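# Move tube rack from window bench to bookcase middle shelf

## Task

Carry the tube rack from the shelved bench by the window and set it on the bookcase's middle shelf, with every tube fully seated in the rack at the end. The task fails if the rack or any tube touches the floor, or if the robot tips over or finishes tilted. Finish by releasing the rack and backing the robot away; the rack must stay put without the robot holding it.

## Robot and tools

ROBOT. A Hello Robot Stretch 3 with a single arm. It has a two-wheel base (0.33 m long, 0.34 m wide), a lift that rides up and down a mast, and a telescoping arm that reaches out to the robot's right side. The arm cannot move forward or back, so the base must drive to shift the gripper along the robot's forward axis. The base cannot move sideways. On-the-spot turns pivot about the point between the drive wheels, 0.05 m behind the front edge. With the arm in and the wrist folded, a turn sweeps a 0.28 m radius; an unfolded, level gripper reaches beyond that.

FRAMES. Base frame: origin on the floor between the drive wheels, x forward, y left, z up. hand_pose is reported in this frame, located where the closed fingertips meet; with all wrist joints at zero its x axis is up, y points back along the arm toward the mast, z toward the rear. Odometry frame is the base frame at scene start; base_odometry counts wheel turns only, so slip shows as travel. Heading is positive to the left, -3.142 to 3.142.

execute_actions. Argument "actions" is a list holding one action, or empty to only read state and images. Argument "cameras" lists head_camera, nav_camera, wrist_camera or "all" (omitted or null means all, [] means none). An action may contain:
- "base": exactly one of {"translate_m": d}, a straight drive offset from the base's current position, metres, -1 to 1, forward positive; or {"rotate_rad": d}, an in-place turn offset, radians, -3.2 to 3.2, counter-clockwise (left) positive.
- "joints": a single dictionary keyed by joint name, each value an absolute target: lift_m 0 to 1.1 (arm height on the mast); arm_m 0 to 0.52 (extension); wrist_yaw_rad -1.345 to 4.42 (0 along the arm, positive toward the robot's front, 3.0 folds over the base); wrist_pitch_rad -1.57 to 0.451 (0 level, negative tips fingertips down); wrist_roll_rad -2.911 to 2.911 (0 fingers side by side); gripper_m -0.089 to 0.179 (larger is wider; actual fingertip gap is less, by about 0.007 nearly shut and 0.025 fully open, and zero below 0.007); head_pan_rad -3.953 to 1.73 (0 ahead, positive left, -1.57 looks along the arm); head_tilt_rad -1.53 to 0.419 (0 level, negative down). Done tolerances: lift and arm ±0.004, wrist yaw and roll ±0.02, pitch ±0.05, gripper ±0.004, head ±0.02.
- "contact_limits": {"arm_m": effort percent 1 to 100}; arm motion halts with contact_stop once its effort reaches that level. Lower is gentler, but too low stops immediately; the limit also caps holding force until the next action.
Base and joint motions start together. Omitted joints or base may keep pushing toward earlier targets. Any unknown key or out-of-range value rejects the whole call. One action lasts at most 15 s. If a result reports a stop, the rest of the calls in that reply are skipped.

wait: {"seconds": 0 to 10}; commands nothing, returns state and images.
zoom_image: {"camera": name, "region": [x0, y0, x1, y1]} in pixels of that camera's latest full image, top-left origin, at most 504 by 504.
finished_scene: {"scene": current scene number}; irreversible, reports success and presents the next task. Call it only when the rack is released, stable and the robot is clear.

RESULTS. base_status and joint_status: "done"; "off_target" (resting away from target, possibly still pushing); "contact_stop", "time_out", "torque_fault" (target dropped). Arm or lift that hits something firmly stops and goes slack until recommanded; a slack lift may sink under load or be pushed up by closing fingers on a surface. Base, wrist and head have no contact stop and keep pushing. Wrist servos overloaded for several seconds switch off for 10 s. on_its_own describes uncommanded behavior; "held at" is a held target, not position. motor_effort: percent of max, positive toward higher values, peak in brackets; readings carry fixed bias and noise. Effort outside its rest range hints at load or contact. Positive wheel effort drives forward. lidar_m: 12 distances from base origin in 30-degree sectors, first straight ahead then counter-clockwise (4th left, 7th behind, 10th right), plane 0.17 m high, range 0.15 to 12 m, "-" for nothing; blind to clear objects, may miss thin legs, partly hidden by the robot's own parts. wrist_depth_mm (45 to 1000) and head_depth_mm (280 to 4000; head image is sideways) are 7x7 median depth grids. base_tilt in degrees (forward, right positive), turned_by_wheels and turned_by_imu show turning since last result; each has a few degrees of fixed bias.

CAMERAS. head_camera and nav_camera move with head pan and tilt; wrist_camera rides on the gripper. Calibration lines give K, distortion and T_world_to_cam mapping the base frame into each camera; small errors exist, larger for the wrist camera.

SPEED. Full base speed (0.30 m/s, 1.9 rad/s) only with lift_m under 0.30, arm_m under 0.03 and wrist_yaw_rad over 2.54; otherwise 0.10 m/s and 0.63 rad/s. Less robot motion time is better.

GRIPPING. Command gripper_m below the object's width to hold; lower squeezes harder but a stall guard may ease off, letting heavy items slip. Release by commanding at least 0.02 above the contact value. The reading and "done" do not confirm a grasp; check images.

CAUTIONS. Fold or unfold the wrist only with lift_m 0.32 to 0.95, wrist_pitch_rad -0.4 and roll near 0; once folded the lift may go to 0.25. With yaw below -0.4 keep pitch at -0.5 or lower. Pushing against something rigid with the gripper above about 0.45 m, repeated pushes, higher contact limits, or driving while the gripper is caught can tip the robot; snagging while reversing is riskiest. If tilted, undo the last move in small steps, free the gripper, and lower the lift to about 0.2. Avoid drops, slams and hard pushes, and keep the rack level so tubes stay seated. The scene keeps running while you think, and something may occasionally nudge loose objects.

Each tool is called after "Emit:" by a JSON object that holds its "name" and its "arguments", one argument or row to a line.

## Session

Emit:
{"name": "execute_actions", "arguments": {
  "actions": []
}}

Scene clock: 0.00 s.
base_odometry: x=+0.000 y=+0.000 heading=+0.000 (m, m, rad; odometry frame)
turned_by_wheels: +0.000 (rad since the last result)
turned_by_imu: +0.000 (rad since the last result)
base_tilt: forward=+0.0 right=+2.8 (deg)
lidar_m: 2.03 1.87 2.22 1.79 2.16 1.56 1.20 1.15 1.33 1.75 1.78 1.92
head_depth_mm: 1918 2790 3008 2963 2930 2897 2545 / 1908 2768 2808 2792 2729 2720 2574 / 1897 2606 2605 2620 2560 2548 2490 / 1889 2476 2480 2464 2439 2265 2195 / 1874 2375 2367 2345 2264 2226 2207 / 1871 2248 2226 2190 2163 2107 2102 / 1851 2153 2125 2099 2047 2007 2005
base_status: not commanded
joint_positions: lift_m=+0.392 arm_m=+0.001 wrist_yaw_rad=+3.132 wrist_pitch_rad=-0.556 wrist_roll_rad=-0.002 gripper_m=+0.037 head_pan_rad=-0.005 head_tilt_rad=-0.017
joint_status: not commanded
motor_effort: left_wheel=+0 right_wheel=+0 lift_m=+22 arm_m=+0 wrist_yaw_rad=+1 wrist_pitch_rad=+4 wrist_roll_rad=+0 gripper_m=+1 head_pan_rad=+0 head_tilt_rad=+2 (%)
hand_pose: x=-0.0192 y=+0.0588 z=+0.3751 quat_wxyz=(+0.198, +0.680, +0.191, +0.680) (m; base frame)
wrist_depth_mm: - - - - - - - / - - - - - - - / - - - - - 981 968 / 820 833 806 822 791 793 798 / 691 688 677 671 680 656 657 / 595 588 585 591 589 572 564 / 516 524 - - 496 502 495
pictures: head_camera (sideways: a quarter turn clockwise sets it upright), nav_camera (sideways: a quarter turn counterclockwise sets it upright), wrist_camera
Images, in order (width x height): head_camera 896x504, nav_camera 672x504, wrist_camera 644x364.

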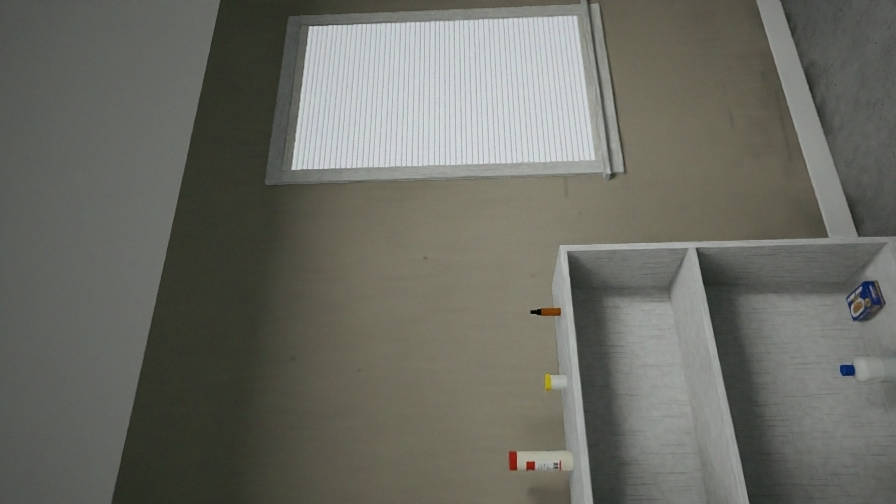

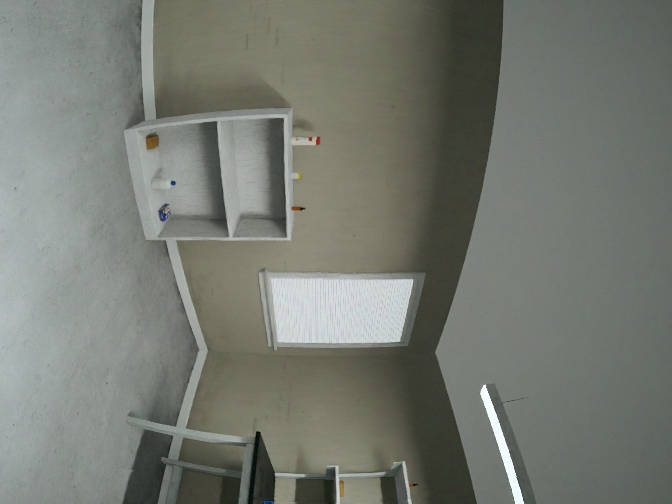

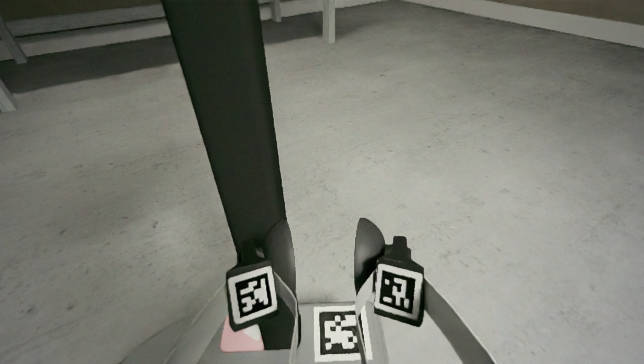

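Emit:
{"name": "execute_actions", "arguments": {
  "actions": [
    {"joints":{"head_pan_rad":1.1,"head_tilt_rad":-0.35}}
  ],
  "cameras": ["head_camera","nav_camera"]
}}

Scene clock: 1.23 s.
base_odometry: x=+0.000 y=+0.000 heading=+0.000 (m, m, rad; odometry frame)
turned_by_wheels: +0.000 (rad since the last result)
turned_by_imu: +0.000 (rad since the last result)
base_tilt: forward=+0.0 right=+2.8 (deg)
lidar_m: 2.03 1.87 2.23 1.79 2.15 1.55 1.20 1.15 1.33 1.75 1.78 1.91
head_depth_mm: 1937 2033 2142 2218 2359 2015 1574 / 2066 2152 2265 2399 2482 2024 1583 / 2191 2281 2407 2570 2661 2051 1592 / 2323 2457 2590 2755 2829 2052 1615 / 2481 2626 2785 2990 2896 2070 1617 / 2632 2830 2989 3136 2947 2086 1632 / 2605 2686 2752 2852 2799 1968 1636
base_status: not commanded
joint_positions: lift_m=+0.392 arm_m=+0.001 wrist_yaw_rad=+3.132 wrist_pitch_rad=-0.556 wrist_roll_rad=-0.002 gripper_m=+0.037 head_pan_rad=+1.093 head_tilt_rad=-0.346
joint_status: all done
motor_effort: left_wheel=+0(1) right_wheel=+0(0) lift_m=+22(21) arm_m=+0(0) wrist_yaw_rad=+0(0) wrist_pitch_rad=+4(4) wrist_roll_rad=+0(0) gripper_m=+0(0) head_pan_rad=+4(49) head_tilt_rad=-2(28) (%)
hand_pose: x=-0.0192 y=+0.0588 z=+0.3751 quat_wxyz=(+0.198, +0.680, +0.191, +0.680) (m; base frame)
wrist_depth_mm: - - - - - - - / - - - - - - - / - - - - - - 996 / 828 817 809 796 797 788 793 / 686 688 686 674 679 669 657 / 589 583 593 593 594 563 566 / 516 518 - - 493 505 497
pictures: head_camera (sideways: a quarter turn clockwise sets it upright), nav_camera (sideways: a quarter turn counterclockwise sets it upright)
camera_calibration (this result's frames):
head_camera: T_world_to_cam=[[-0.191981, -0.273178, -0.942612, 1.24923], [-0.904696, 0.421508, 0.0621015, -0.0692856], [0.380354, 0.864699, -0.328064, 0.378085], [0, 0, 0, 1]] pos_world=[0.0333408, 0.0435378, 1.30588]
nav_camera: T_world_to_cam=[[0.11315, 0.251021, 0.961346, -1.20504], [0.870009, -0.492341, 0.0261573, 0.0127082], [0.479876, 0.83342, -0.274099, 0.322022], [0, 0, 0, 1]] pos_world=[-0.0292361, 0.0403681, 1.2464]
Images, in order (width x height): head_camera 896x504, nav_camera 672x504.

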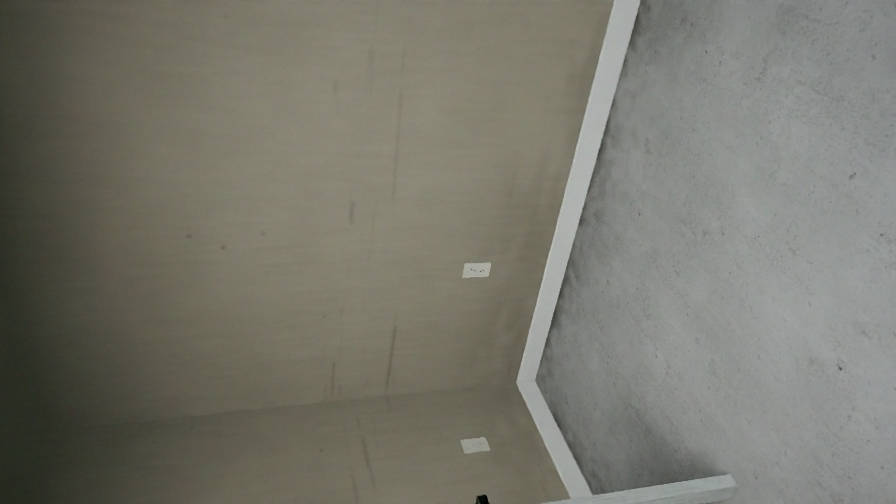

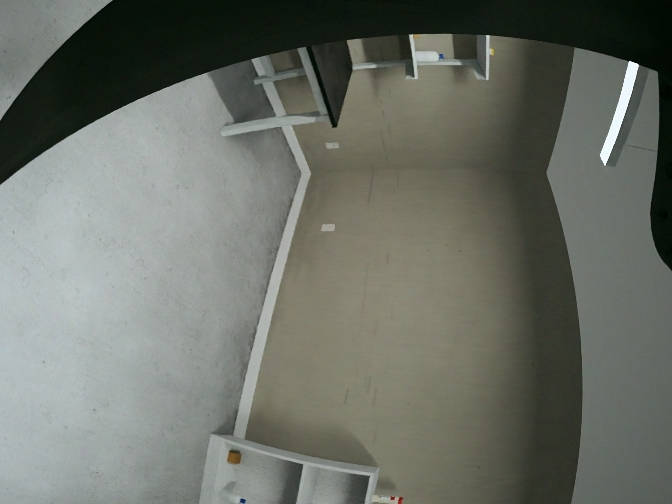

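Window bench is on the right.

Emit:
{"name": "execute_actions", "arguments": {
  "actions": [
    {"joints":{"head_pan_rad":-1.2,"head_tilt_rad":-0.3}}
  ],
  "cameras": ["head_camera","nav_camera"]
}}

Scene clock: 2.90 s.
base_odometry: x=+0.000 y=+0.000 heading=+0.000 (m, m, rad; odometry frame)
turned_by_wheels: +0.000 (rad since the last result)
turned_by_imu: +0.000 (rad since the last result)
base_tilt: forward=+0.0 right=+2.6 (deg)
lidar_m: 2.03 1.86 2.23 1.79 2.16 1.55 1.19 1.15 1.33 1.76 1.78 1.91
head_depth_mm: 2346 2460 2553 2698 2837 2125 1643 / 2318 2423 2525 2616 2741 2047 1660 / 2238 2364 2484 2277 2727 2154 1658 / 2231 2373 2462 2323 2672 2159 1667 / 2223 2335 2435 2058 2359 2098 1686 / 2165 2307 2418 2095 2595 2196 1689 / 2175 2292 2383 1998 2632 2212 1695
base_status: not commanded
joint_positions: lift_m=+0.392 arm_m=+0.001 wrist_yaw_rad=+3.132 wrist_pitch_rad=-0.556 wrist_roll_rad=-0.002 gripper_m=+0.037 head_pan_rad=-1.193 head_tilt_rad=-0.310
joint_status: all done
motor_effort: left_wheel=+0(1) right_wheel=+0(0) lift_m=+22(21) arm_m=-1(0) wrist_yaw_rad=+1(1) wrist_pitch_rad=+4(4) wrist_roll_rad=+0(0) gripper_m=+0(1) head_pan_rad=-4(47) head_tilt_rad=+6(11) (%)
hand_pose: x=-0.0192 y=+0.0588 z=+0.3751 quat_wxyz=(+0.198, +0.680, +0.191, +0.680) (m; base frame)
wrist_depth_mm: - - - - - - - / - - - - - - - / - - - - - 990 - / 832 832 800 807 813 786 785 / 687 687 687 680 681 661 661 / 590 592 598 592 588 573 566 / 518 523 - - 497 498 495
pictures: head_camera (sideways: a quarter turn clockwise sets it upright), nav_camera (sideways: a quarter turn counterclockwise sets it upright)
camera_calibration (this result's frames):
head_camera: T_world_to_cam=[[-0.06811, 0.292858, -0.953727, 1.26299], [0.910504, 0.409039, 0.0605795, -0.0783796], [0.407853, -0.864246, -0.294508, 0.334246], [0, 0, 0, 1]] pos_world=[0.0210642, -0.0489477, 1.30774]
nav_camera: T_world_to_cam=[[0.102811, -0.218215, 0.97047, -1.2169], [-0.942401, -0.333561, 0.0248347, 0.0254846], [0.318292, -0.917126, -0.23994, 0.278548], [0, 0, 0, 1]] pos_world=[0.0604683, -0.00158219, 1.24717]
Images, in order (width x height): head_camera 896x504, nav_camera 672x504.

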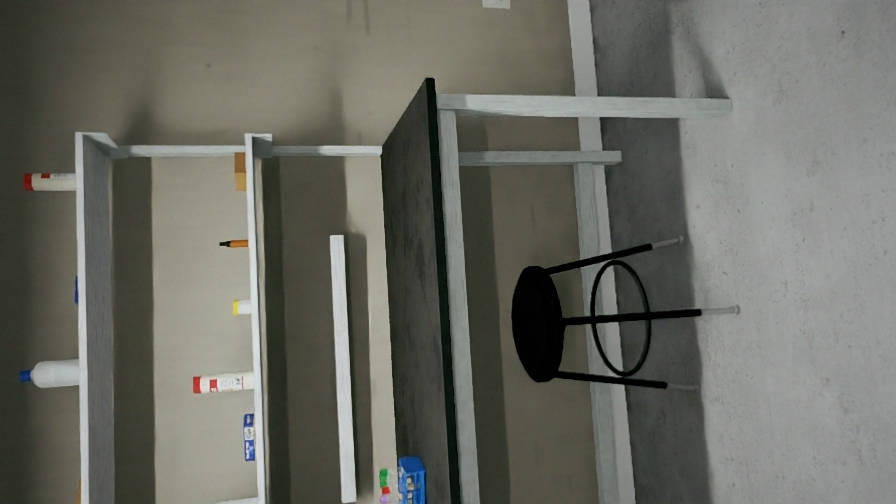

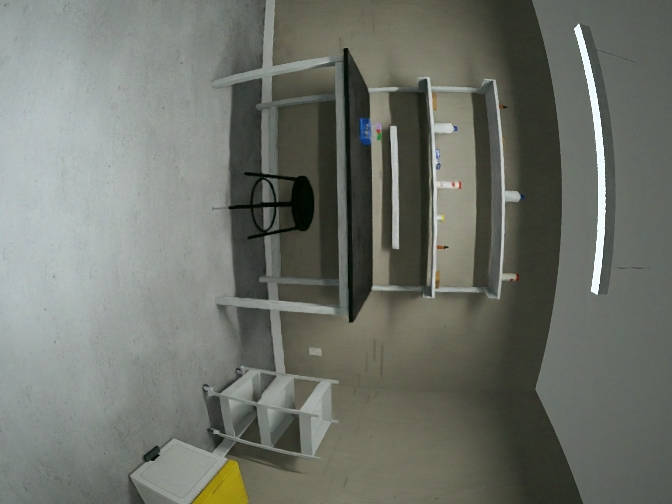

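Emit:
{"name": "execute_actions", "arguments": {
  "actions": [
    {"base":{"rotate_rad":-0.66},"joints":{"lift_m":0.27}}
  ],
  "cameras": []
}}

Emit:
{"name": "execute_actions", "arguments": {
  "actions": [
    {"base":{"translate_m":0.8}}
  ],
  "cameras": []
}}

Emit:
{"name": "execute_actions", "arguments": {
  "actions": [
    {"base":{"translate_m":0.75}}
  ],
  "cameras": []
}}

Emit:
{"name": "execute_actions", "arguments": {
  "actions": [
    {"base":{"rotate_rad":1.11},"joints":{"head_pan_rad":-1.57,"head_tilt_rad":-0.6,"lift_m":0.9,"wrist_pitch_rad":-0.4}}
  ],
  "cameras": ["head_camera"]
}}

Scene clock: 5.23 s.
base_odometry: x=+0.000 y=+0.000 heading=-0.660 (m, m, rad; odometry frame)
turned_by_wheels: -0.660 (rad since the last result)
turned_by_imu: -0.658 (rad since the last result)
base_tilt: forward=-0.1 right=+2.7 (deg)
lidar_m: 1.91 2.12 1.87 2.18 2.35 2.15 1.55 1.25 1.15 1.16 1.49 1.77
head_depth_mm: 1568 1629 1696 1775 1816 1480 1527 / 1707 1771 1857 1933 1963 1585 1596 / 1856 1920 2039 2138 2241 1966 1664 / 2026 2127 2249 2305 2290 2097 1681 / 2252 2391 2510 2523 2353 2076 1673 / 2525 2665 2802 2904 2949 2194 1677 / 2529 2592 2646 2733 2796 2219 1704
base_status: done
joint_positions: lift_m=+0.270 arm_m=+0.001 wrist_yaw_rad=+3.132 wrist_pitch_rad=-0.557 wrist_roll_rad=-0.002 gripper_m=+0.037 head_pan_rad=-1.193 head_tilt_rad=-0.309
joint_status: all done
motor_effort: left_wheel=+4(12) right_wheel=-2(11) lift_m=+17(14) arm_m=+0(0) wrist_yaw_rad=+0(0) wrist_pitch_rad=+5(4) wrist_roll_rad=+0(0) gripper_m=+0(1) head_pan_rad=-4(4) head_tilt_rad=+6(5) (%)
hand_pose: x=-0.0192 y=+0.0586 z=+0.2529 quat_wxyz=(+0.198, +0.680, +0.192, +0.680) (m; base frame)
wrist_depth_mm: - - - - - - - / - - - - - - 984 / 800 783 - 772 763 745 735 / 637 632 606 614 610 603 594 / 525 526 542 538 520 503 505 / 463 - - - 446 435 432 / - - - - 375 377 379
pictures: none
No camera images: the call's "cameras" was empty. Leave "cameras" out to get every camera's image.

Scene clock: 9.70 s.
base_odometry: x=+0.632 y=-0.490 heading=-0.660 (m, m, rad; odometry frame)
turned_by_wheels: +0.000 (rad since the last result)
turned_by_imu: -0.001 (rad since the last result)
base_tilt: forward=+0.1 right=+2.7 (deg)
lidar_m: 1.11 2.05 1.59 1.64 2.32 2.35 2.35 1.58 1.49 1.50 1.26 1.07
head_depth_mm: 1856 1956 2029 2059 1783 1825 1643 / 2018 2104 2186 2253 2024 1971 1654 / 2199 2294 2422 2552 2656 2056 1650 / 2232 2334 2419 2501 2605 1991 1541 / 2050 2106 2186 2179 2309 2163 1679 / 1874 1941 1995 1654 1880 2013 1679 / 1556 1738 1795 1674 1087 1952 1700
base_status: done
joint_positions: lift_m=+0.270 arm_m=+0.001 wrist_yaw_rad=+3.132 wrist_pitch_rad=-0.558 wrist_roll_rad=-0.002 gripper_m=+0.037 head_pan_rad=-1.193 head_tilt_rad=-0.309
joint_status: not commanded
motor_effort: left_wheel=+4(15) right_wheel=-3(6) lift_m=+17(17) arm_m=+0(0) wrist_yaw_rad=+0(1) wrist_pitch_rad=+5(4) wrist_roll_rad=+0(0) gripper_m=+1(0) head_pan_rad=-3(3) head_tilt_rad=+5(5) (%)
hand_pose: x=-0.0192 y=+0.0586 z=+0.2529 quat_wxyz=(+0.198, +0.680, +0.192, +0.680) (m; base frame)
wrist_depth_mm: - - - - - - - / - - - - - 998 977 / 800 790 - 773 770 751 746 / 635 625 611 616 610 602 595 / 525 522 536 535 518 503 501 / 465 - - - 445 433 429 / - - - - 375 381 374
pictures: none
No camera images: the call's "cameras" was empty. Leave "cameras" out to get every camera's image.

Scene clock: 14.00 s.
base_odometry: x=+1.225 y=-0.950 heading=-0.660 (m, m, rad; odometry frame)
turned_by_wheels: +0.000 (rad since the last result)
turned_by_imu: -0.001 (rad since the last result)
base_tilt: forward=+0.1 right=+2.7 (deg)
lidar_m: 0.93 0.39 1.59 1.37 1.87 3.57 3.08 1.93 1.63 0.63 0.63 0.92
head_depth_mm: 1845 1961 2068 2098 892 631 542 / 1625 1646 1780 1803 899 636 492 / 1385 1385 1524 1491 908 640 495 / 1319 1315 1414 1429 915 645 497 / 1194 1213 1287 1295 924 647 501 / 1097 1101 1173 1198 935 653 502 / 1017 778 1077 1102 946 657 506
base_status: done
joint_positions: lift_m=+0.270 arm_m=+0.001 wrist_yaw_rad=+3.132 wrist_pitch_rad=-0.558 wrist_roll_rad=-0.002 gripper_m=+0.037 head_pan_rad=-1.193 head_tilt_rad=-0.309
joint_status: not commanded
motor_effort: left_wheel=+4(17) right_wheel=-3(6) lift_m=+18(17) arm_m=+0(0) wrist_yaw_rad=+1(0) wrist_pitch_rad=+5(4) wrist_roll_rad=+0(0) gripper_m=+1(0) head_pan_rad=-3(3) head_tilt_rad=+5(6) (%)
hand_pose: x=-0.0192 y=+0.0586 z=+0.2529 quat_wxyz=(+0.198, +0.680, +0.192, +0.680) (m; base frame)
wrist_depth_mm: - - - - - - - / - - - - - 990 990 / 801 782 - 758 781 744 752 / 639 625 609 616 607 605 599 / 529 526 533 540 516 499 501 / 462 - - - 448 432 431 / - - - - 379 379 376
pictures: none
No camera images: the call's "cameras" was empty. Leave "cameras" out to get every camera's image.

Scene clock: 20.57 s.
base_odometry: x=+1.225 y=-0.950 heading=+0.450 (m, m, rad; odometry frame)
turned_by_wheels: +1.110 (rad since the last result)
turned_by_imu: +1.108 (rad since the last result)
base_tilt: forward=+0.2 right=+2.7 (deg)
lidar_m: 1.59 1.37 1.76 3.55 2.66 1.88 1.63 0.63 0.63 0.92 0.41 0.39
head_depth_mm: 892 934 1025 726 554 460 - / 887 942 1019 618 557 451 402 / 881 933 1018 650 562 454 400 / 876 933 1027 750 567 456 406 / 877 952 1020 753 571 459 403 / 869 948 1014 763 575 462 387 / 864 940 998 772 581 466 389
base_status: done
joint_positions: lift_m=+0.900 arm_m=+0.001 wrist_yaw_rad=+3.132 wrist_pitch_rad=-0.420 wrist_roll_rad=-0.002 gripper_m=+0.037 head_pan_rad=-1.563 head_tilt_rad=-0.593
joint_status: all done
motor_effort: left_wheel=-3(11) right_wheel=+2(9) lift_m=+26(29) arm_m=+0(1) wrist_yaw_rad=+0(1) wrist_pitch_rad=+6(6) wrist_roll_rad=+0(0) gripper_m=+0(0) head_pan_rad=-3(31) head_tilt_rad=-4(29) (%)
hand_pose: x=-0.0190 y=+0.0781 z=+0.9120 quat_wxyz=(+0.151, +0.691, +0.144, +0.692) (m; base frame)
wrist_depth_mm: - - - - - - - / - - - - - - - / - - - - - - - / - - - - - - - / - - - - - - - / - - - - - - - / - - - - - - -
pictures: head_camera (sideways: a quarter turn clockwise sets it upright)
camera_calibration (this result's frames):
head_camera: T_world_to_cam=[[0.0404526, 0.552156, -0.832759, 1.10451], [0.996958, 0.0332628, 0.0704836, -0.0917767], [0.0666178, -0.833077, -0.54913, 0.667661], [0, 0, 0, 1]] pos_world=[0.00233895, -0.0505978, 1.2929]
Images, in order (width x height): head_camera 896x504.

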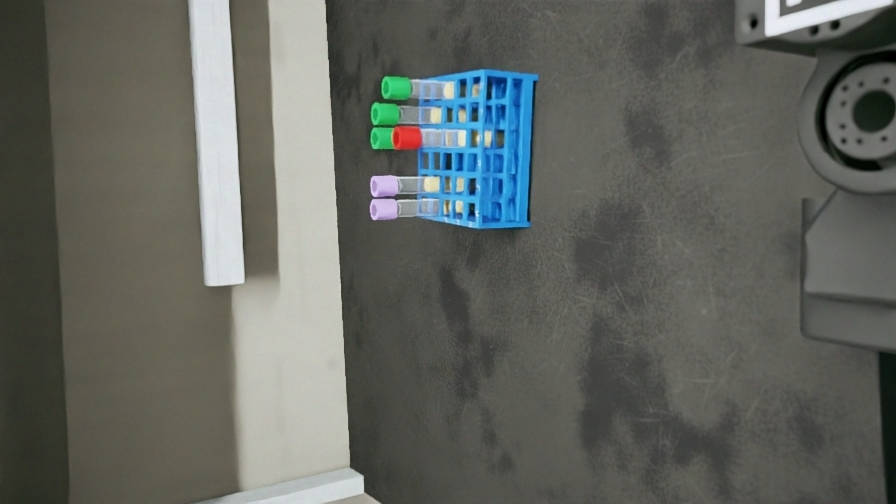

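Emit:
{"name": "execute_actions", "arguments": {
  "actions": [
    {"base":{"translate_m":-0.4},"joints":{"lift_m":0.95,"wrist_yaw_rad":1.57,"arm_m":0.3,"gripper_m":0.17,"head_pan_rad":-1.1}}
  ],
  "cameras": []
}}

Emit:
{"name": "execute_actions", "arguments": {
  "actions": [
    {"joints":{"wrist_pitch_rad":0}}
  ]
}}

Scene clock: 25.97 s.
base_odometry: x=+0.865 y=-1.124 heading=+0.450 (m, m, rad; odometry frame)
turned_by_wheels: +0.000 (rad since the last result)
turned_by_imu: +0.002 (rad since the last result)
base_tilt: forward=+0.0 right=+2.9 (deg)
lidar_m: 1.99 1.74 2.61 3.01 2.04 1.46 1.23 0.77 0.40 0.40 0.97 0.74
head_depth_mm: 886 923 1006 760 535 448 386 / 917 960 1047 762 540 452 398 / 952 1011 1080 704 573 454 1225 / 989 1085 1094 699 586 456 1288 / 1034 1135 1113 723 570 461 1318 / 1045 1142 1133 762 575 488 1326 / 1120 1249 1353 773 580 509 1334
base_status: done
joint_positions: lift_m=+0.950 arm_m=+0.300 wrist_yaw_rad=+1.572 wrist_pitch_rad=-0.419 wrist_roll_rad=-0.002 gripper_m=+0.170 head_pan_rad=-1.107 head_tilt_rad=-0.593
joint_status: all done
motor_effort: left_wheel=-3(10) right_wheel=+3(4) lift_m=+26(26) arm_m=+2(7) wrist_yaw_rad=-3(5) wrist_pitch_rad=+6(6) wrist_roll_rad=+0(0) gripper_m=+1(82) head_pan_rad=+4(35) head_tilt_rad=-3(3) (%)
hand_pose: x=+0.2029 y=-0.4445 z=+0.9622 quat_wxyz=(+0.594, +0.593, -0.384, +0.386) (m; base frame)
wrist_depth_mm: - - - - - 916 621 / - - - - - 587 264 / - - 452 443 411 307 414 / - 376 328 323 309 225 222 / - 263 258 255 251 239 236 / - 214 213 211 208 207 208 / - 177 180 179 177 176 171
pictures: none
No camera images: the call's "cameras" was empty. Leave "cameras" out to get every camera's image.

Scene clock: 27.00 s.
base_odometry: x=+0.865 y=-1.124 heading=+0.450 (m, m, rad; odometry frame)
turned_by_wheels: +0.000 (rad since the last result)
turned_by_imu: +0.000 (rad since the last result)
base_tilt: forward=+0.0 right=+2.7 (deg)
lidar_m: 1.99 1.75 2.62 3.00 2.04 1.45 1.23 0.77 0.39 0.40 0.97 0.74
head_depth_mm: 887 924 1009 - 553 448 385 / 916 960 1059 733 558 451 398 / 952 1013 1087 709 562 454 1227 / 988 1084 1096 705 567 456 1284 / 1034 1137 1112 724 570 461 1323 / 1045 1149 1126 761 576 488 1331 / 1121 1248 1348 771 580 510 1340
base_status: not commanded
joint_positions: lift_m=+0.950 arm_m=+0.300 wrist_yaw_rad=+1.572 wrist_pitch_rad=-0.024 wrist_roll_rad=-0.002 gripper_m=+0.170 head_pan_rad=-1.107 head_tilt_rad=-0.593
joint_status: all done
motor_effort: left_wheel=-2(3) right_wheel=+3(3) lift_m=+26(26) arm_m=+2(2) wrist_yaw_rad=-2(3) wrist_pitch_rad=+7(7) wrist_roll_rad=+0(0) gripper_m=+0(0) head_pan_rad=+4(4) head_tilt_rad=-3(4) (%)
hand_pose: x=+0.2342 y=-0.4443 z=+1.0583 quat_wxyz=(+0.506, +0.506, -0.493, +0.495) (m; base frame)
wrist_depth_mm: - - - - - 641 626 / - - - - - 928 661 / - - - - - 940 656 / - - - - - 945 666 / - - - 685 662 642 622 / - - 454 447 412 316 422 / - 368 337 332 327 261 222
pictures: head_camera (sideways: a quarter turn clockwise sets it upright), nav_camera (sideways: a quarter turn counterclockwise sets it upright), wrist_camera
camera_calibration (this result's frames):
head_camera: T_world_to_cam=[[-0.20679, 0.513566, -0.832759, 1.10602], [0.880477, 0.46882, 0.0704836, -0.0910662], [0.426612, -0.71865, -0.54913, 0.665465], [0, 0, 0, 1]] pos_world=[0.025001, -0.0470854, 1.2929]
nav_camera: T_world_to_cam=[[0.238069, -0.442419, 0.864632, -1.0796], [-0.906594, -0.420598, 0.0344095, 0.0128118], [0.348439, -0.792063, -0.501226, 0.618392], [0, 0, 0, 1]] pos_world=[0.0531621, 0.017559, 1.24297]
wrist_camera: T_world_to_cam=[[-0.0150324, -0.99954, -0.0263541, -0.41463], [-0.144755, 0.0282549, -0.989064, 1.13446], [0.989353, -0.0110531, -0.145113, 0.0780185], [0, 0, 0, 1]] pos_world=[0.0807974, -0.44563, 1.12245]
Images, in order (width x height): head_camera 896x504, nav_camera 672x504, wrist_camera 644x364.

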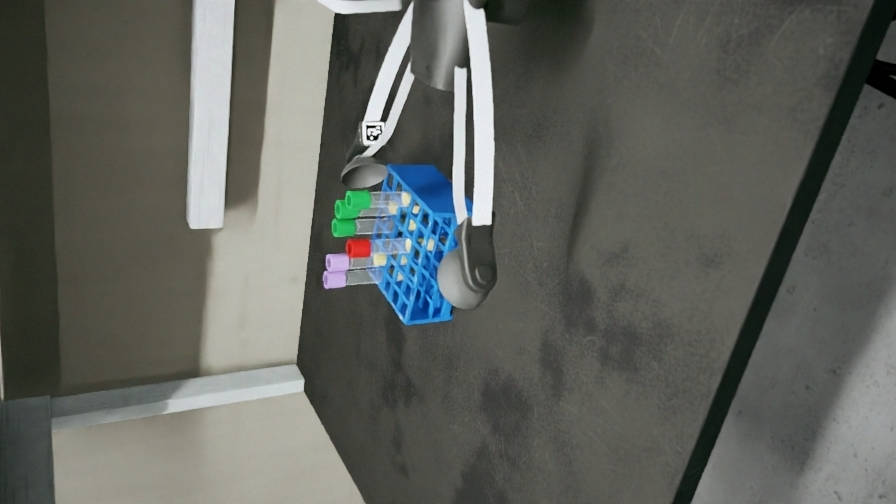

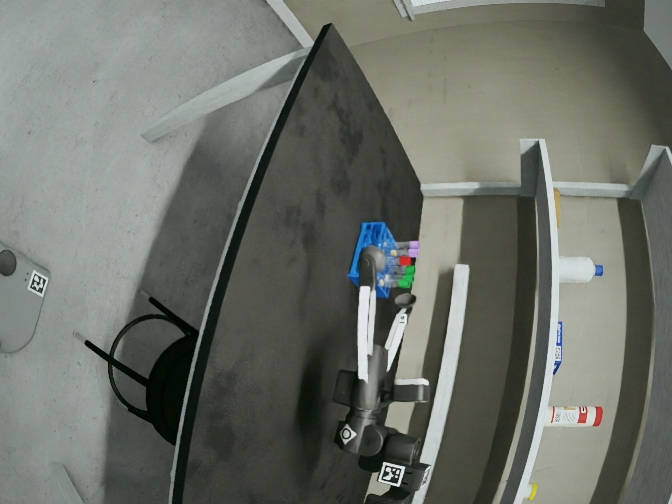

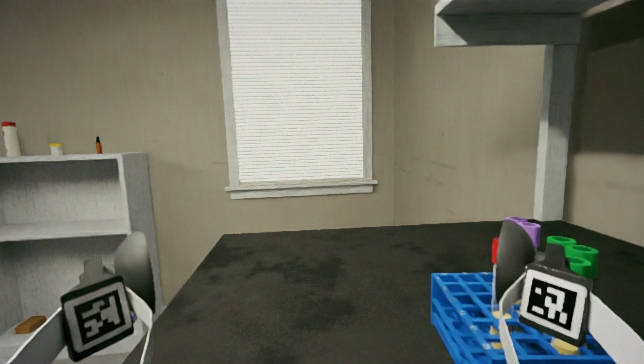

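Emit:
{"name": "execute_actions", "arguments": {
  "actions": [
    {"base":{"translate_m":-0.04},"joints":{"arm_m":0.43}}
  ],
  "cameras": []
}}

Emit:
{"name": "execute_actions", "arguments": {
  "actions": [
    {"joints":{"lift_m":0.815}}
  ],
  "cameras": ["wrist_camera","head_camera"]
}}

Scene clock: 29.30 s.
base_odometry: x=+0.829 y=-1.141 heading=+0.450 (m, m, rad; odometry frame)
turned_by_wheels: +0.000 (rad since the last result)
turned_by_imu: +0.000 (rad since the last result)
base_tilt: forward=+0.1 right=+2.8 (deg)
lidar_m: 2.03 1.79 2.67 3.02 1.98 1.41 1.20 0.73 0.66 0.39 0.59 0.77
head_depth_mm: 890 925 1023 710 555 448 386 / 920 965 1045 717 558 451 398 / 953 1020 1083 724 561 453 1227 / 994 1074 1091 705 565 456 1283 / 1038 1139 1113 726 569 460 1322 / 1064 1162 1130 763 576 490 1332 / 1050 1256 1331 769 580 1465 1336
base_status: done
joint_positions: lift_m=+0.950 arm_m=+0.430 wrist_yaw_rad=+1.571 wrist_pitch_rad=-0.023 wrist_roll_rad=-0.002 gripper_m=+0.170 head_pan_rad=-1.107 head_tilt_rad=-0.593
joint_status: all done
motor_effort: left_wheel=-3(7) right_wheel=+2(4) lift_m=+26(25) arm_m=+1(2) wrist_yaw_rad=-1(3) wrist_pitch_rad=+7(7) wrist_roll_rad=+0(0) gripper_m=+0(1) head_pan_rad=+4(4) head_tilt_rad=-4(4) (%)
hand_pose: x=+0.2342 y=-0.5747 z=+1.0584 quat_wxyz=(+0.507, +0.505, -0.493, +0.495) (m; base frame)
wrist_depth_mm: - - - - 668 659 522 / - - - - - 717 526 / - - - - - 729 530 / - - - - - 747 536 / - - 695 681 597 645 532 / - 460 457 380 382 432 436 / - 326 337 255 253 320 304
pictures: none
No camera images: the call's "cameras" was empty. Leave "cameras" out to get every camera's image.

Scene clock: 31.73 s.
base_odometry: x=+0.829 y=-1.141 heading=+0.450 (m, m, rad; odometry frame)
turned_by_wheels: +0.000 (rad since the last result)
turned_by_imu: -0.007 (rad since the last result)
base_tilt: forward=+0.0 right=+2.6 (deg)
lidar_m: 2.03 1.78 2.65 3.04 1.99 1.42 1.19 0.73 0.66 0.39 0.59 0.77
head_depth_mm: 889 927 1011 792 555 449 386 / 918 970 1050 733 558 451 406 / 954 1011 1079 768 562 454 1223 / 995 1067 1097 712 568 456 1290 / 1034 1134 1113 727 571 460 1316 / 1063 1151 1125 762 574 490 1335 / 1037 1250 1326 770 580 509 1339
base_status: not commanded
joint_positions: lift_m=+0.845 arm_m=+0.430 wrist_yaw_rad=+1.573 wrist_pitch_rad=+0.008 wrist_roll_rad=+0.000 gripper_m=+0.170 head_pan_rad=-1.107 head_tilt_rad=-0.594
joint_status: lift_m contact_stop (moved -0.105 of -0.135)
on_its_own: lift_m is slack since a contact_stop, until your next command for it (your +0.815 is given up)
motor_effort: left_wheel=+4(11) right_wheel=-6(7) lift_m=+21(24) arm_m=-1(2) wrist_yaw_rad=-4(16) wrist_pitch_rad=-2(26) wrist_roll_rad=-2(4) gripper_m=+2(1) head_pan_rad=+4(5) head_tilt_rad=-3(3) (%)
hand_pose: x=+0.2351 y=-0.5744 z=+0.9618 quat_wxyz=(+0.498, +0.499, -0.501, +0.503) (m; base frame)
wrist_depth_mm: - - - - - 697 521 / - - - - - 720 503 / - - - - - 729 523 / - - - - - 679 534 / - 428 408 246 243 410 357 / 267 256 254 247 242 238 242 / - 178 184 181 178 174 165
pictures: head_camera (sideways: a quarter turn clockwise sets it upright), wrist_camera
camera_calibration (this result's frames):
head_camera: T_world_to_cam=[[-0.207026, 0.513969, -0.832452, 1.10562], [0.880469, 0.468834, 0.0704977, -0.0910845], [0.426515, -0.718353, -0.549595, 0.666069], [0, 0, 0, 1]] pos_world=[0.0250014, -0.0470798, 1.29287]
wrist_camera: T_world_to_cam=[[-0.0135062, -0.999493, -0.0288176, -0.545171], [-0.11346, 0.030166, -0.993085, 1.04039], [0.993451, -0.0101431, -0.11381, 0.0312092], [0, 0, 0, 1]] pos_world=[0.0796743, -0.575963, 1.02104]
Images, in order (width x height): head_camera 896x504, wrist_camera 644x364.

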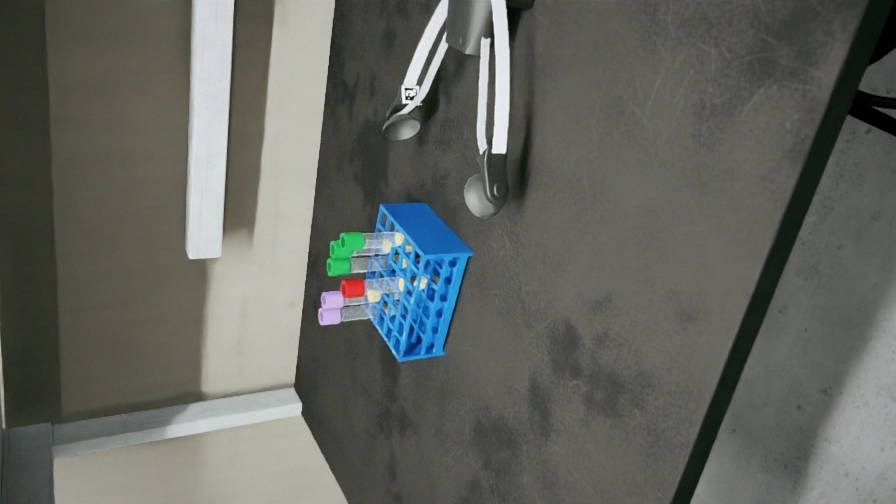

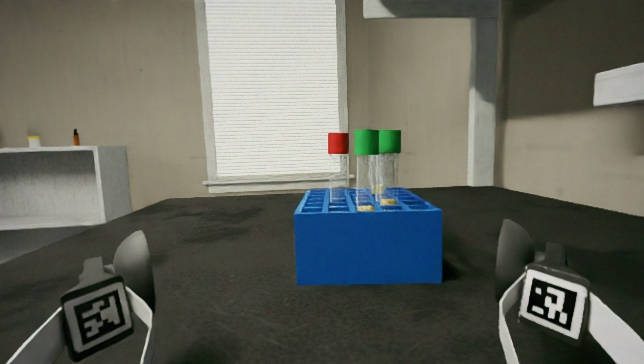

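Emit:
{"name": "execute_actions", "arguments": {
  "actions": [
    {"joints":{"lift_m":0.87,"arm_m":0.465,"wrist_pitch_rad":-0.06}}
  ],
  "cameras": []
}}

Emit:
{"name": "execute_actions", "arguments": {
  "actions": [
    {"base":{"translate_m":0.16}}
  ],
  "cameras": ["wrist_camera","head_camera"]
}}

Scene clock: 33.17 s.
base_odometry: x=+0.829 y=-1.141 heading=+0.450 (m, m, rad; odometry frame)
turned_by_wheels: +0.000 (rad since the last result)
turned_by_imu: +0.000 (rad since the last result)
base_tilt: forward=+0.0 right=+2.9 (deg)
lidar_m: 2.03 1.79 2.66 3.03 2.00 1.41 1.19 0.73 0.67 0.39 0.59 0.77
head_depth_mm: 887 923 1007 669 553 448 386 / 918 964 1060 733 557 451 398 / 953 1013 1074 757 561 453 1228 / 989 1066 1092 712 565 456 1279 / 1034 1136 1111 726 570 459 1319 / 1068 1159 1126 761 575 490 1326 / 1031 1251 1332 769 580 510 1336
base_status: not commanded
joint_positions: lift_m=+0.870 arm_m=+0.465 wrist_yaw_rad=+1.572 wrist_pitch_rad=-0.077 wrist_roll_rad=+0.000 gripper_m=+0.170 head_pan_rad=-1.107 head_tilt_rad=-0.594
joint_status: all done
motor_effort: left_wheel=+0(4) right_wheel=+1(5) lift_m=+26(25) arm_m=+2(3) wrist_yaw_rad=-2(3) wrist_pitch_rad=+5(5) wrist_roll_rad=-1(1) gripper_m=+0(0) head_pan_rad=+4(4) head_tilt_rad=-3(3) (%)
hand_pose: x=+0.2322 y=-0.6095 z=+0.9646 quat_wxyz=(+0.519, +0.519, -0.480, +0.481) (m; base frame)
wrist_depth_mm: - - - - - 687 483 / - - - - - 678 450 / - - - - - 694 486 / - - 652 331 589 568 471 / 375 366 324 247 305 350 321 / 261 246 242 237 232 230 231 / - 179 184 181 179 175 167
pictures: none
No camera images: the call's "cameras" was empty. Leave "cameras" out to get every camera's image.

Scene clock: 35.73 s.
base_odometry: x=+0.973 y=-1.072 heading=+0.450 (m, m, rad; odometry frame)
turned_by_wheels: +0.000 (rad since the last result)
turned_by_imu: -0.001 (rad since the last result)
base_tilt: forward=+0.1 right=+2.9 (deg)
lidar_m: 1.87 1.63 2.44 3.00 2.24 1.58 1.36 0.88 0.44 0.57 0.96 0.63
head_depth_mm: 875 923 993 668 554 449 377 / 906 947 1034 655 558 451 389 / 939 1025 1075 681 561 453 409 / 977 1069 1089 714 566 456 1252 / 991 1083 1107 753 571 460 1294 / 1054 1168 1265 761 575 475 1334 / 1109 1226 1382 769 580 507 1343
base_status: done
joint_positions: lift_m=+0.870 arm_m=+0.465 wrist_yaw_rad=+1.572 wrist_pitch_rad=-0.078 wrist_roll_rad=+0.000 gripper_m=+0.170 head_pan_rad=-1.107 head_tilt_rad=-0.594
joint_status: not commanded
motor_effort: left_wheel=-2(4) right_wheel=+1(6) lift_m=+26(26) arm_m=+2(2) wrist_yaw_rad=-2(2) wrist_pitch_rad=+5(5) wrist_roll_rad=-1(1) gripper_m=+0(1) head_pan_rad=+5(4) head_tilt_rad=-3(4) (%)
hand_pose: x=+0.2322 y=-0.6095 z=+0.9645 quat_wxyz=(+0.519, +0.519, -0.479, +0.480) (m; base frame)
wrist_depth_mm: - - - - - 586 464 / - - - - - 580 470 / - - - 140 975 586 473 / - - - 463 510 561 462 / 374 367 301 193 227 352 318 / 259 244 148 127 131 223 230 / - 170 104 103 102 161 167
pictures: head_camera (sideways: a quarter turn clockwise sets it upright), wrist_camera
camera_calibration (this result's frames):
head_camera: T_world_to_cam=[[-0.207026, 0.513969, -0.832452, 1.10562], [0.880469, 0.468834, 0.0704977, -0.0910845], [0.426515, -0.718353, -0.549595, 0.666069], [0, 0, 0, 1]] pos_world=[0.0250014, -0.0470798, 1.29287]
wrist_camera: T_world_to_cam=[[-0.0171262, -0.999481, -0.0272815, -0.580792], [-0.198169, 0.0301373, -0.979704, 1.05055], [0.980018, -0.0113723, -0.198583, 0.118112], [0, 0, 0, 1]] pos_world=[0.0824884, -0.610808, 1.03684]
Images, in order (width x height): head_camera 896x504, wrist_camera 644x364.

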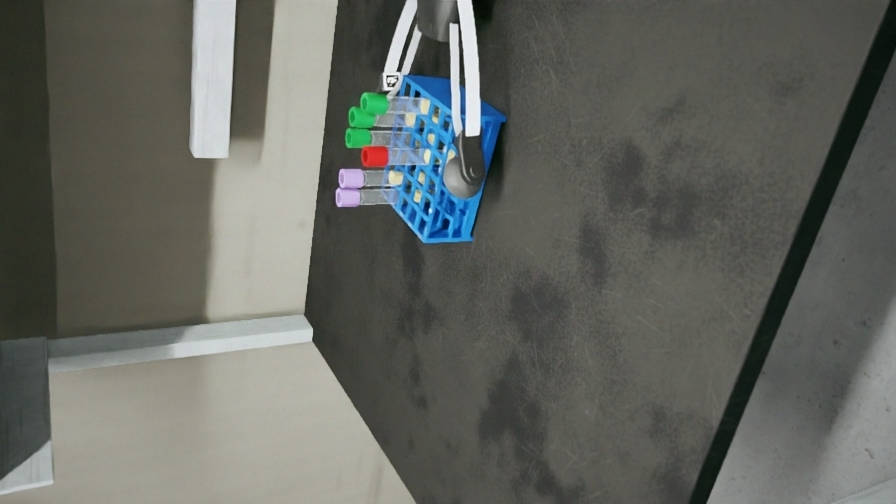

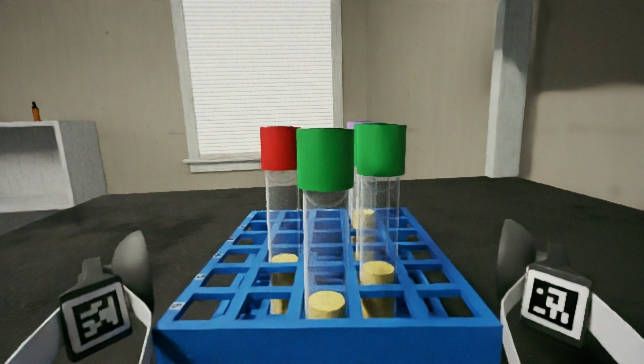

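Tips are a bit high; lower slightly.

Emit:
{"name": "execute_actions", "arguments": {
  "actions": [
    {"joints":{"lift_m":0.855,"wrist_pitch_rad":-0.1}}
  ],
  "cameras": []
}}

Emit:
{"name": "execute_actions", "arguments": {
  "actions": [
    {"joints":{"gripper_m":0.07}}
  ],
  "cameras": []
}}

Emit:
{"name": "execute_actions", "arguments": {
  "actions": [
    {"joints":{"lift_m":0.92}}
  ],
  "cameras": []
}}

Emit:
{"name": "execute_actions", "arguments": {
  "actions": [
    {"joints":{"arm_m":0.05,"head_pan_rad":0.2,"head_tilt_rad":-0.5},"base":{"rotate_rad":0.6}}
  ]
}}

Scene clock: 36.73 s.
base_odometry: x=+0.973 y=-1.072 heading=+0.450 (m, m, rad; odometry frame)
turned_by_wheels: +0.000 (rad since the last result)
turned_by_imu: +0.000 (rad since the last result)
base_tilt: forward=+0.0 right=+2.8 (deg)
lidar_m: 1.87 1.63 2.45 3.00 2.25 1.58 1.35 0.88 0.44 0.57 0.96 0.62
head_depth_mm: 873 923 993 756 554 448 377 / 906 946 1030 668 558 451 388 / 942 1020 1077 689 561 454 409 / 975 1067 1098 716 567 456 1252 / 992 1085 1106 755 569 459 1297 / 1052 1172 1271 760 574 475 1332 / 1106 1230 1376 768 579 507 1336
base_status: not commanded
joint_positions: lift_m=+0.855 arm_m=+0.465 wrist_yaw_rad=+1.571 wrist_pitch_rad=-0.110 wrist_roll_rad=+0.000 gripper_m=+0.170 head_pan_rad=-1.107 head_tilt_rad=-0.594
joint_status: all done
motor_effort: left_wheel=-2(2) right_wheel=+2(3) lift_m=+14(21) arm_m=+2(2) wrist_yaw_rad=-2(2) wrist_pitch_rad=+3(6) wrist_roll_rad=-1(1) gripper_m=+0(0) head_pan_rad=+5(4) head_tilt_rad=-3(3) (%)
hand_pose: x=+0.2307 y=-0.6097 z=+0.9421 quat_wxyz=(+0.527, +0.527, -0.471, +0.472) (m; base frame)
wrist_depth_mm: - - - - - 561 465 / - - - 96 959 585 470 / - - - - - 588 471 / - 498 480 228 388 427 413 / 293 290 153 140 128 278 254 / 206 102 101 100 99 98 190 / - 124 105 104 103 104 138
pictures: none
No camera images: the call's "cameras" was empty. Leave "cameras" out to get every camera's image.

Scene clock: 38.23 s.
base_odometry: x=+0.973 y=-1.072 heading=+0.450 (m, m, rad; odometry frame)
turned_by_wheels: +0.000 (rad since the last result)
turned_by_imu: +0.000 (rad since the last result)
base_tilt: forward=+0.1 right=+2.8 (deg)
lidar_m: 1.87 1.63 2.45 2.99 2.24 1.58 1.35 0.88 0.44 0.57 0.96 0.63
head_depth_mm: 873 920 988 775 553 448 377 / 906 947 1031 677 558 451 389 / 942 1023 1079 681 562 453 409 / 977 1070 1099 711 567 456 1248 / 1000 1085 1107 753 569 460 1298 / 1050 1170 1264 762 575 475 1327 / 1103 1221 1379 769 580 508 1334
base_status: not commanded
joint_positions: lift_m=+0.855 arm_m=+0.465 wrist_yaw_rad=+1.571 wrist_pitch_rad=-0.103 wrist_roll_rad=+0.004 gripper_m=+0.071 head_pan_rad=-1.107 head_tilt_rad=-0.594
joint_status: all done
motor_effort: left_wheel=-2(2) right_wheel=+3(3) lift_m=+15(15) arm_m=+2(2) wrist_yaw_rad=-2(1) wrist_pitch_rad=+1(3) wrist_roll_rad=-4(4) gripper_m=-27(98) head_pan_rad=+4(4) head_tilt_rad=-3(3) (%)
hand_pose: x=+0.2311 y=-0.6097 z=+0.9439 quat_wxyz=(+0.524, +0.526, -0.474, +0.473) (m; base frame)
wrist_depth_mm: - - - - - 589 467 / - - - - - 577 471 / - - - - - 591 472 / - 529 503 219 396 437 418 / 305 298 143 133 136 283 257 / 209 194 125 117 110 - 187 / 168 145 130 122 114 142 145
pictures: none
No camera images: the call's "cameras" was empty. Leave "cameras" out to get every camera's image.

Scene clock: 39.67 s.
base_odometry: x=+0.973 y=-1.072 heading=+0.450 (m, m, rad; odometry frame)
turned_by_wheels: +0.000 (rad since the last result)
turned_by_imu: +0.000 (rad since the last result)
base_tilt: forward=+0.0 right=+3.0 (deg)
lidar_m: 1.88 1.63 2.45 2.99 2.25 1.59 1.35 0.88 0.44 0.57 0.96 0.62
head_depth_mm: 874 919 999 693 555 449 377 / 903 946 1043 669 558 450 389 / 938 1025 1062 677 562 453 409 / 976 1067 1091 714 565 457 1249 / 991 1082 1108 754 570 459 1295 / 1048 1170 1265 761 575 475 1329 / 1108 1227 1385 769 580 506 1335
base_status: not commanded
joint_positions: lift_m=+0.920 arm_m=+0.465 wrist_yaw_rad=+1.572 wrist_pitch_rad=-0.141 wrist_roll_rad=+0.005 gripper_m=+0.077 head_pan_rad=-1.107 head_tilt_rad=-0.594
joint_status: all done
on_its_own: gripper_m is held at +0.076, not at your +0.070, by its stall guard, which is still easing
motor_effort: left_wheel=+0(2) right_wheel=+0(3) lift_m=+27(32) arm_m=+1(1) wrist_yaw_rad=-3(4) wrist_pitch_rad=+12(12) wrist_roll_rad=-4(6) gripper_m=-23(27) head_pan_rad=+4(4) head_tilt_rad=-3(3) (%)
hand_pose: x=+0.2289 y=-0.6095 z=+0.9984 quat_wxyz=(+0.533, +0.535, -0.464, +0.462) (m; base frame)
wrist_depth_mm: - - - - - 558 465 / - - - - - 590 470 / - - - 157 - 589 476 / - - - 564 589 574 477 / 484 419 405 397 386 398 366 / 303 310 130 122 115 - 272 / 247 215 126 119 112 216 217
pictures: none
No camera images: the call's "cameras" was empty. Leave "cameras" out to get every camera's image.

Scene clock: 43.90 s.
base_odometry: x=+0.973 y=-1.072 heading=+1.050 (m, m, rad; odometry frame)
turned_by_wheels: +0.600 (rad since the last result)
turned_by_imu: +0.600 (rad since the last result)
base_tilt: forward=+0.0 right=+2.8 (deg)
lidar_m: 1.63 2.63 2.99 2.06 1.55 1.35 0.88 0.44 0.57 0.98 0.63 1.67
head_depth_mm: 1754 1817 1933 2120 2027 1678 1374 / 1875 1979 2097 2292 2074 1672 1383 / 2037 2160 2124 2348 2158 1691 1392 / 2198 2393 2616 2802 2187 1700 1395 / 2388 2612 2915 3009 2207 1710 1396 / 2650 2926 3271 3127 2215 1709 1406 / 2933 3306 3716 3123 2247 1722 1424
base_status: done
joint_positions: lift_m=+0.920 arm_m=+0.050 wrist_yaw_rad=+1.570 wrist_pitch_rad=-0.146 wrist_roll_rad=+0.002 gripper_m=+0.083 head_pan_rad=+0.193 head_tilt_rad=-0.507
joint_status: all done
on_its_own: gripper_m is held at +0.082, not at your +0.070, by its stall guard, which is not easing now
motor_effort: left_wheel=-3(9) right_wheel=+2(8) lift_m=+27(27) arm_m=-2(6) wrist_yaw_rad=+1(2) wrist_pitch_rad=+14(15) wrist_roll_rad=-3(4) gripper_m=-20(24) head_pan_rad=+5(49) head_tilt_rad=+5(13) (%)
hand_pose: x=+0.2286 y=-0.1956 z=+0.9971 quat_wxyz=(+0.535, +0.536, -0.463, +0.461) (m; base frame)
wrist_depth_mm: - - - - - - - / - - - - - - - / - - - - - - - / - - - - - - - / - - - - - - - / - - 131 123 117 - - / - - 123 117 111 - -
pictures: head_camera (sideways: a quarter turn clockwise sets it upright), nav_camera (sideways: a quarter turn counterclockwise sets it upright), wrist_camera
camera_calibration (this result's frames):
head_camera: T_world_to_cam=[[-0.478154, -0.0477516, -0.876977, 1.16534], [-0.221941, 0.972683, 0.0680459, -0.0811755], [0.849771, 0.227174, -0.47569, 0.567329], [0, 0, 0, 1]] pos_world=[0.0570952, 0.00572276, 1.29737]
nav_camera: T_world_to_cam=[[0.41547, 0.0964402, 0.90448, -1.13266], [0.159866, -0.986628, 0.0317652, 0.00974528], [0.895448, 0.131398, -0.425332, 0.516302], [0, 0, 0, 1]] pos_world=[0.00670595, 0.0510076, 1.24376]
wrist_camera: T_world_to_cam=[[-0.0214801, -0.999363, -0.0284968, -0.164052], [-0.264721, 0.0331713, -0.963754, 1.06927], [0.964086, -0.0131578, -0.265265, 0.202628], [0, 0, 0, 1]] pos_world=[0.084184, -0.19675, 1.07959]
Images, in order (width x height): head_camera 896x504, nav_camera 672x504, wrist_camera 644x364.

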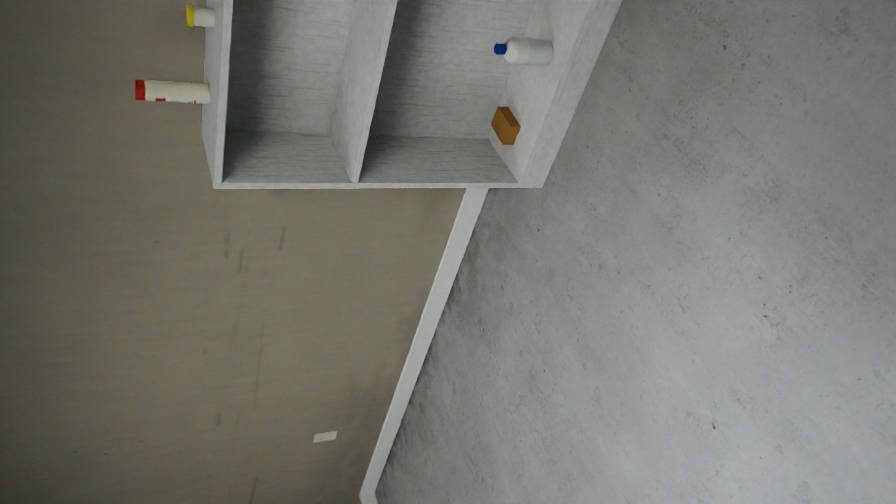

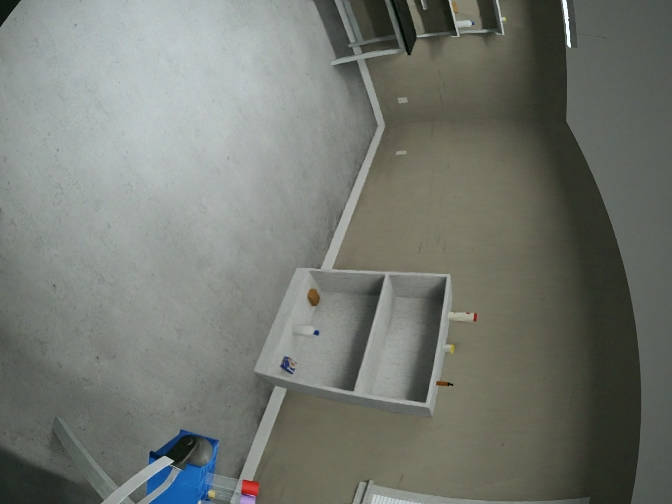

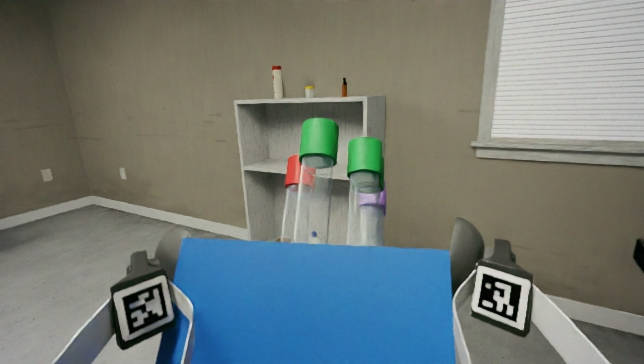

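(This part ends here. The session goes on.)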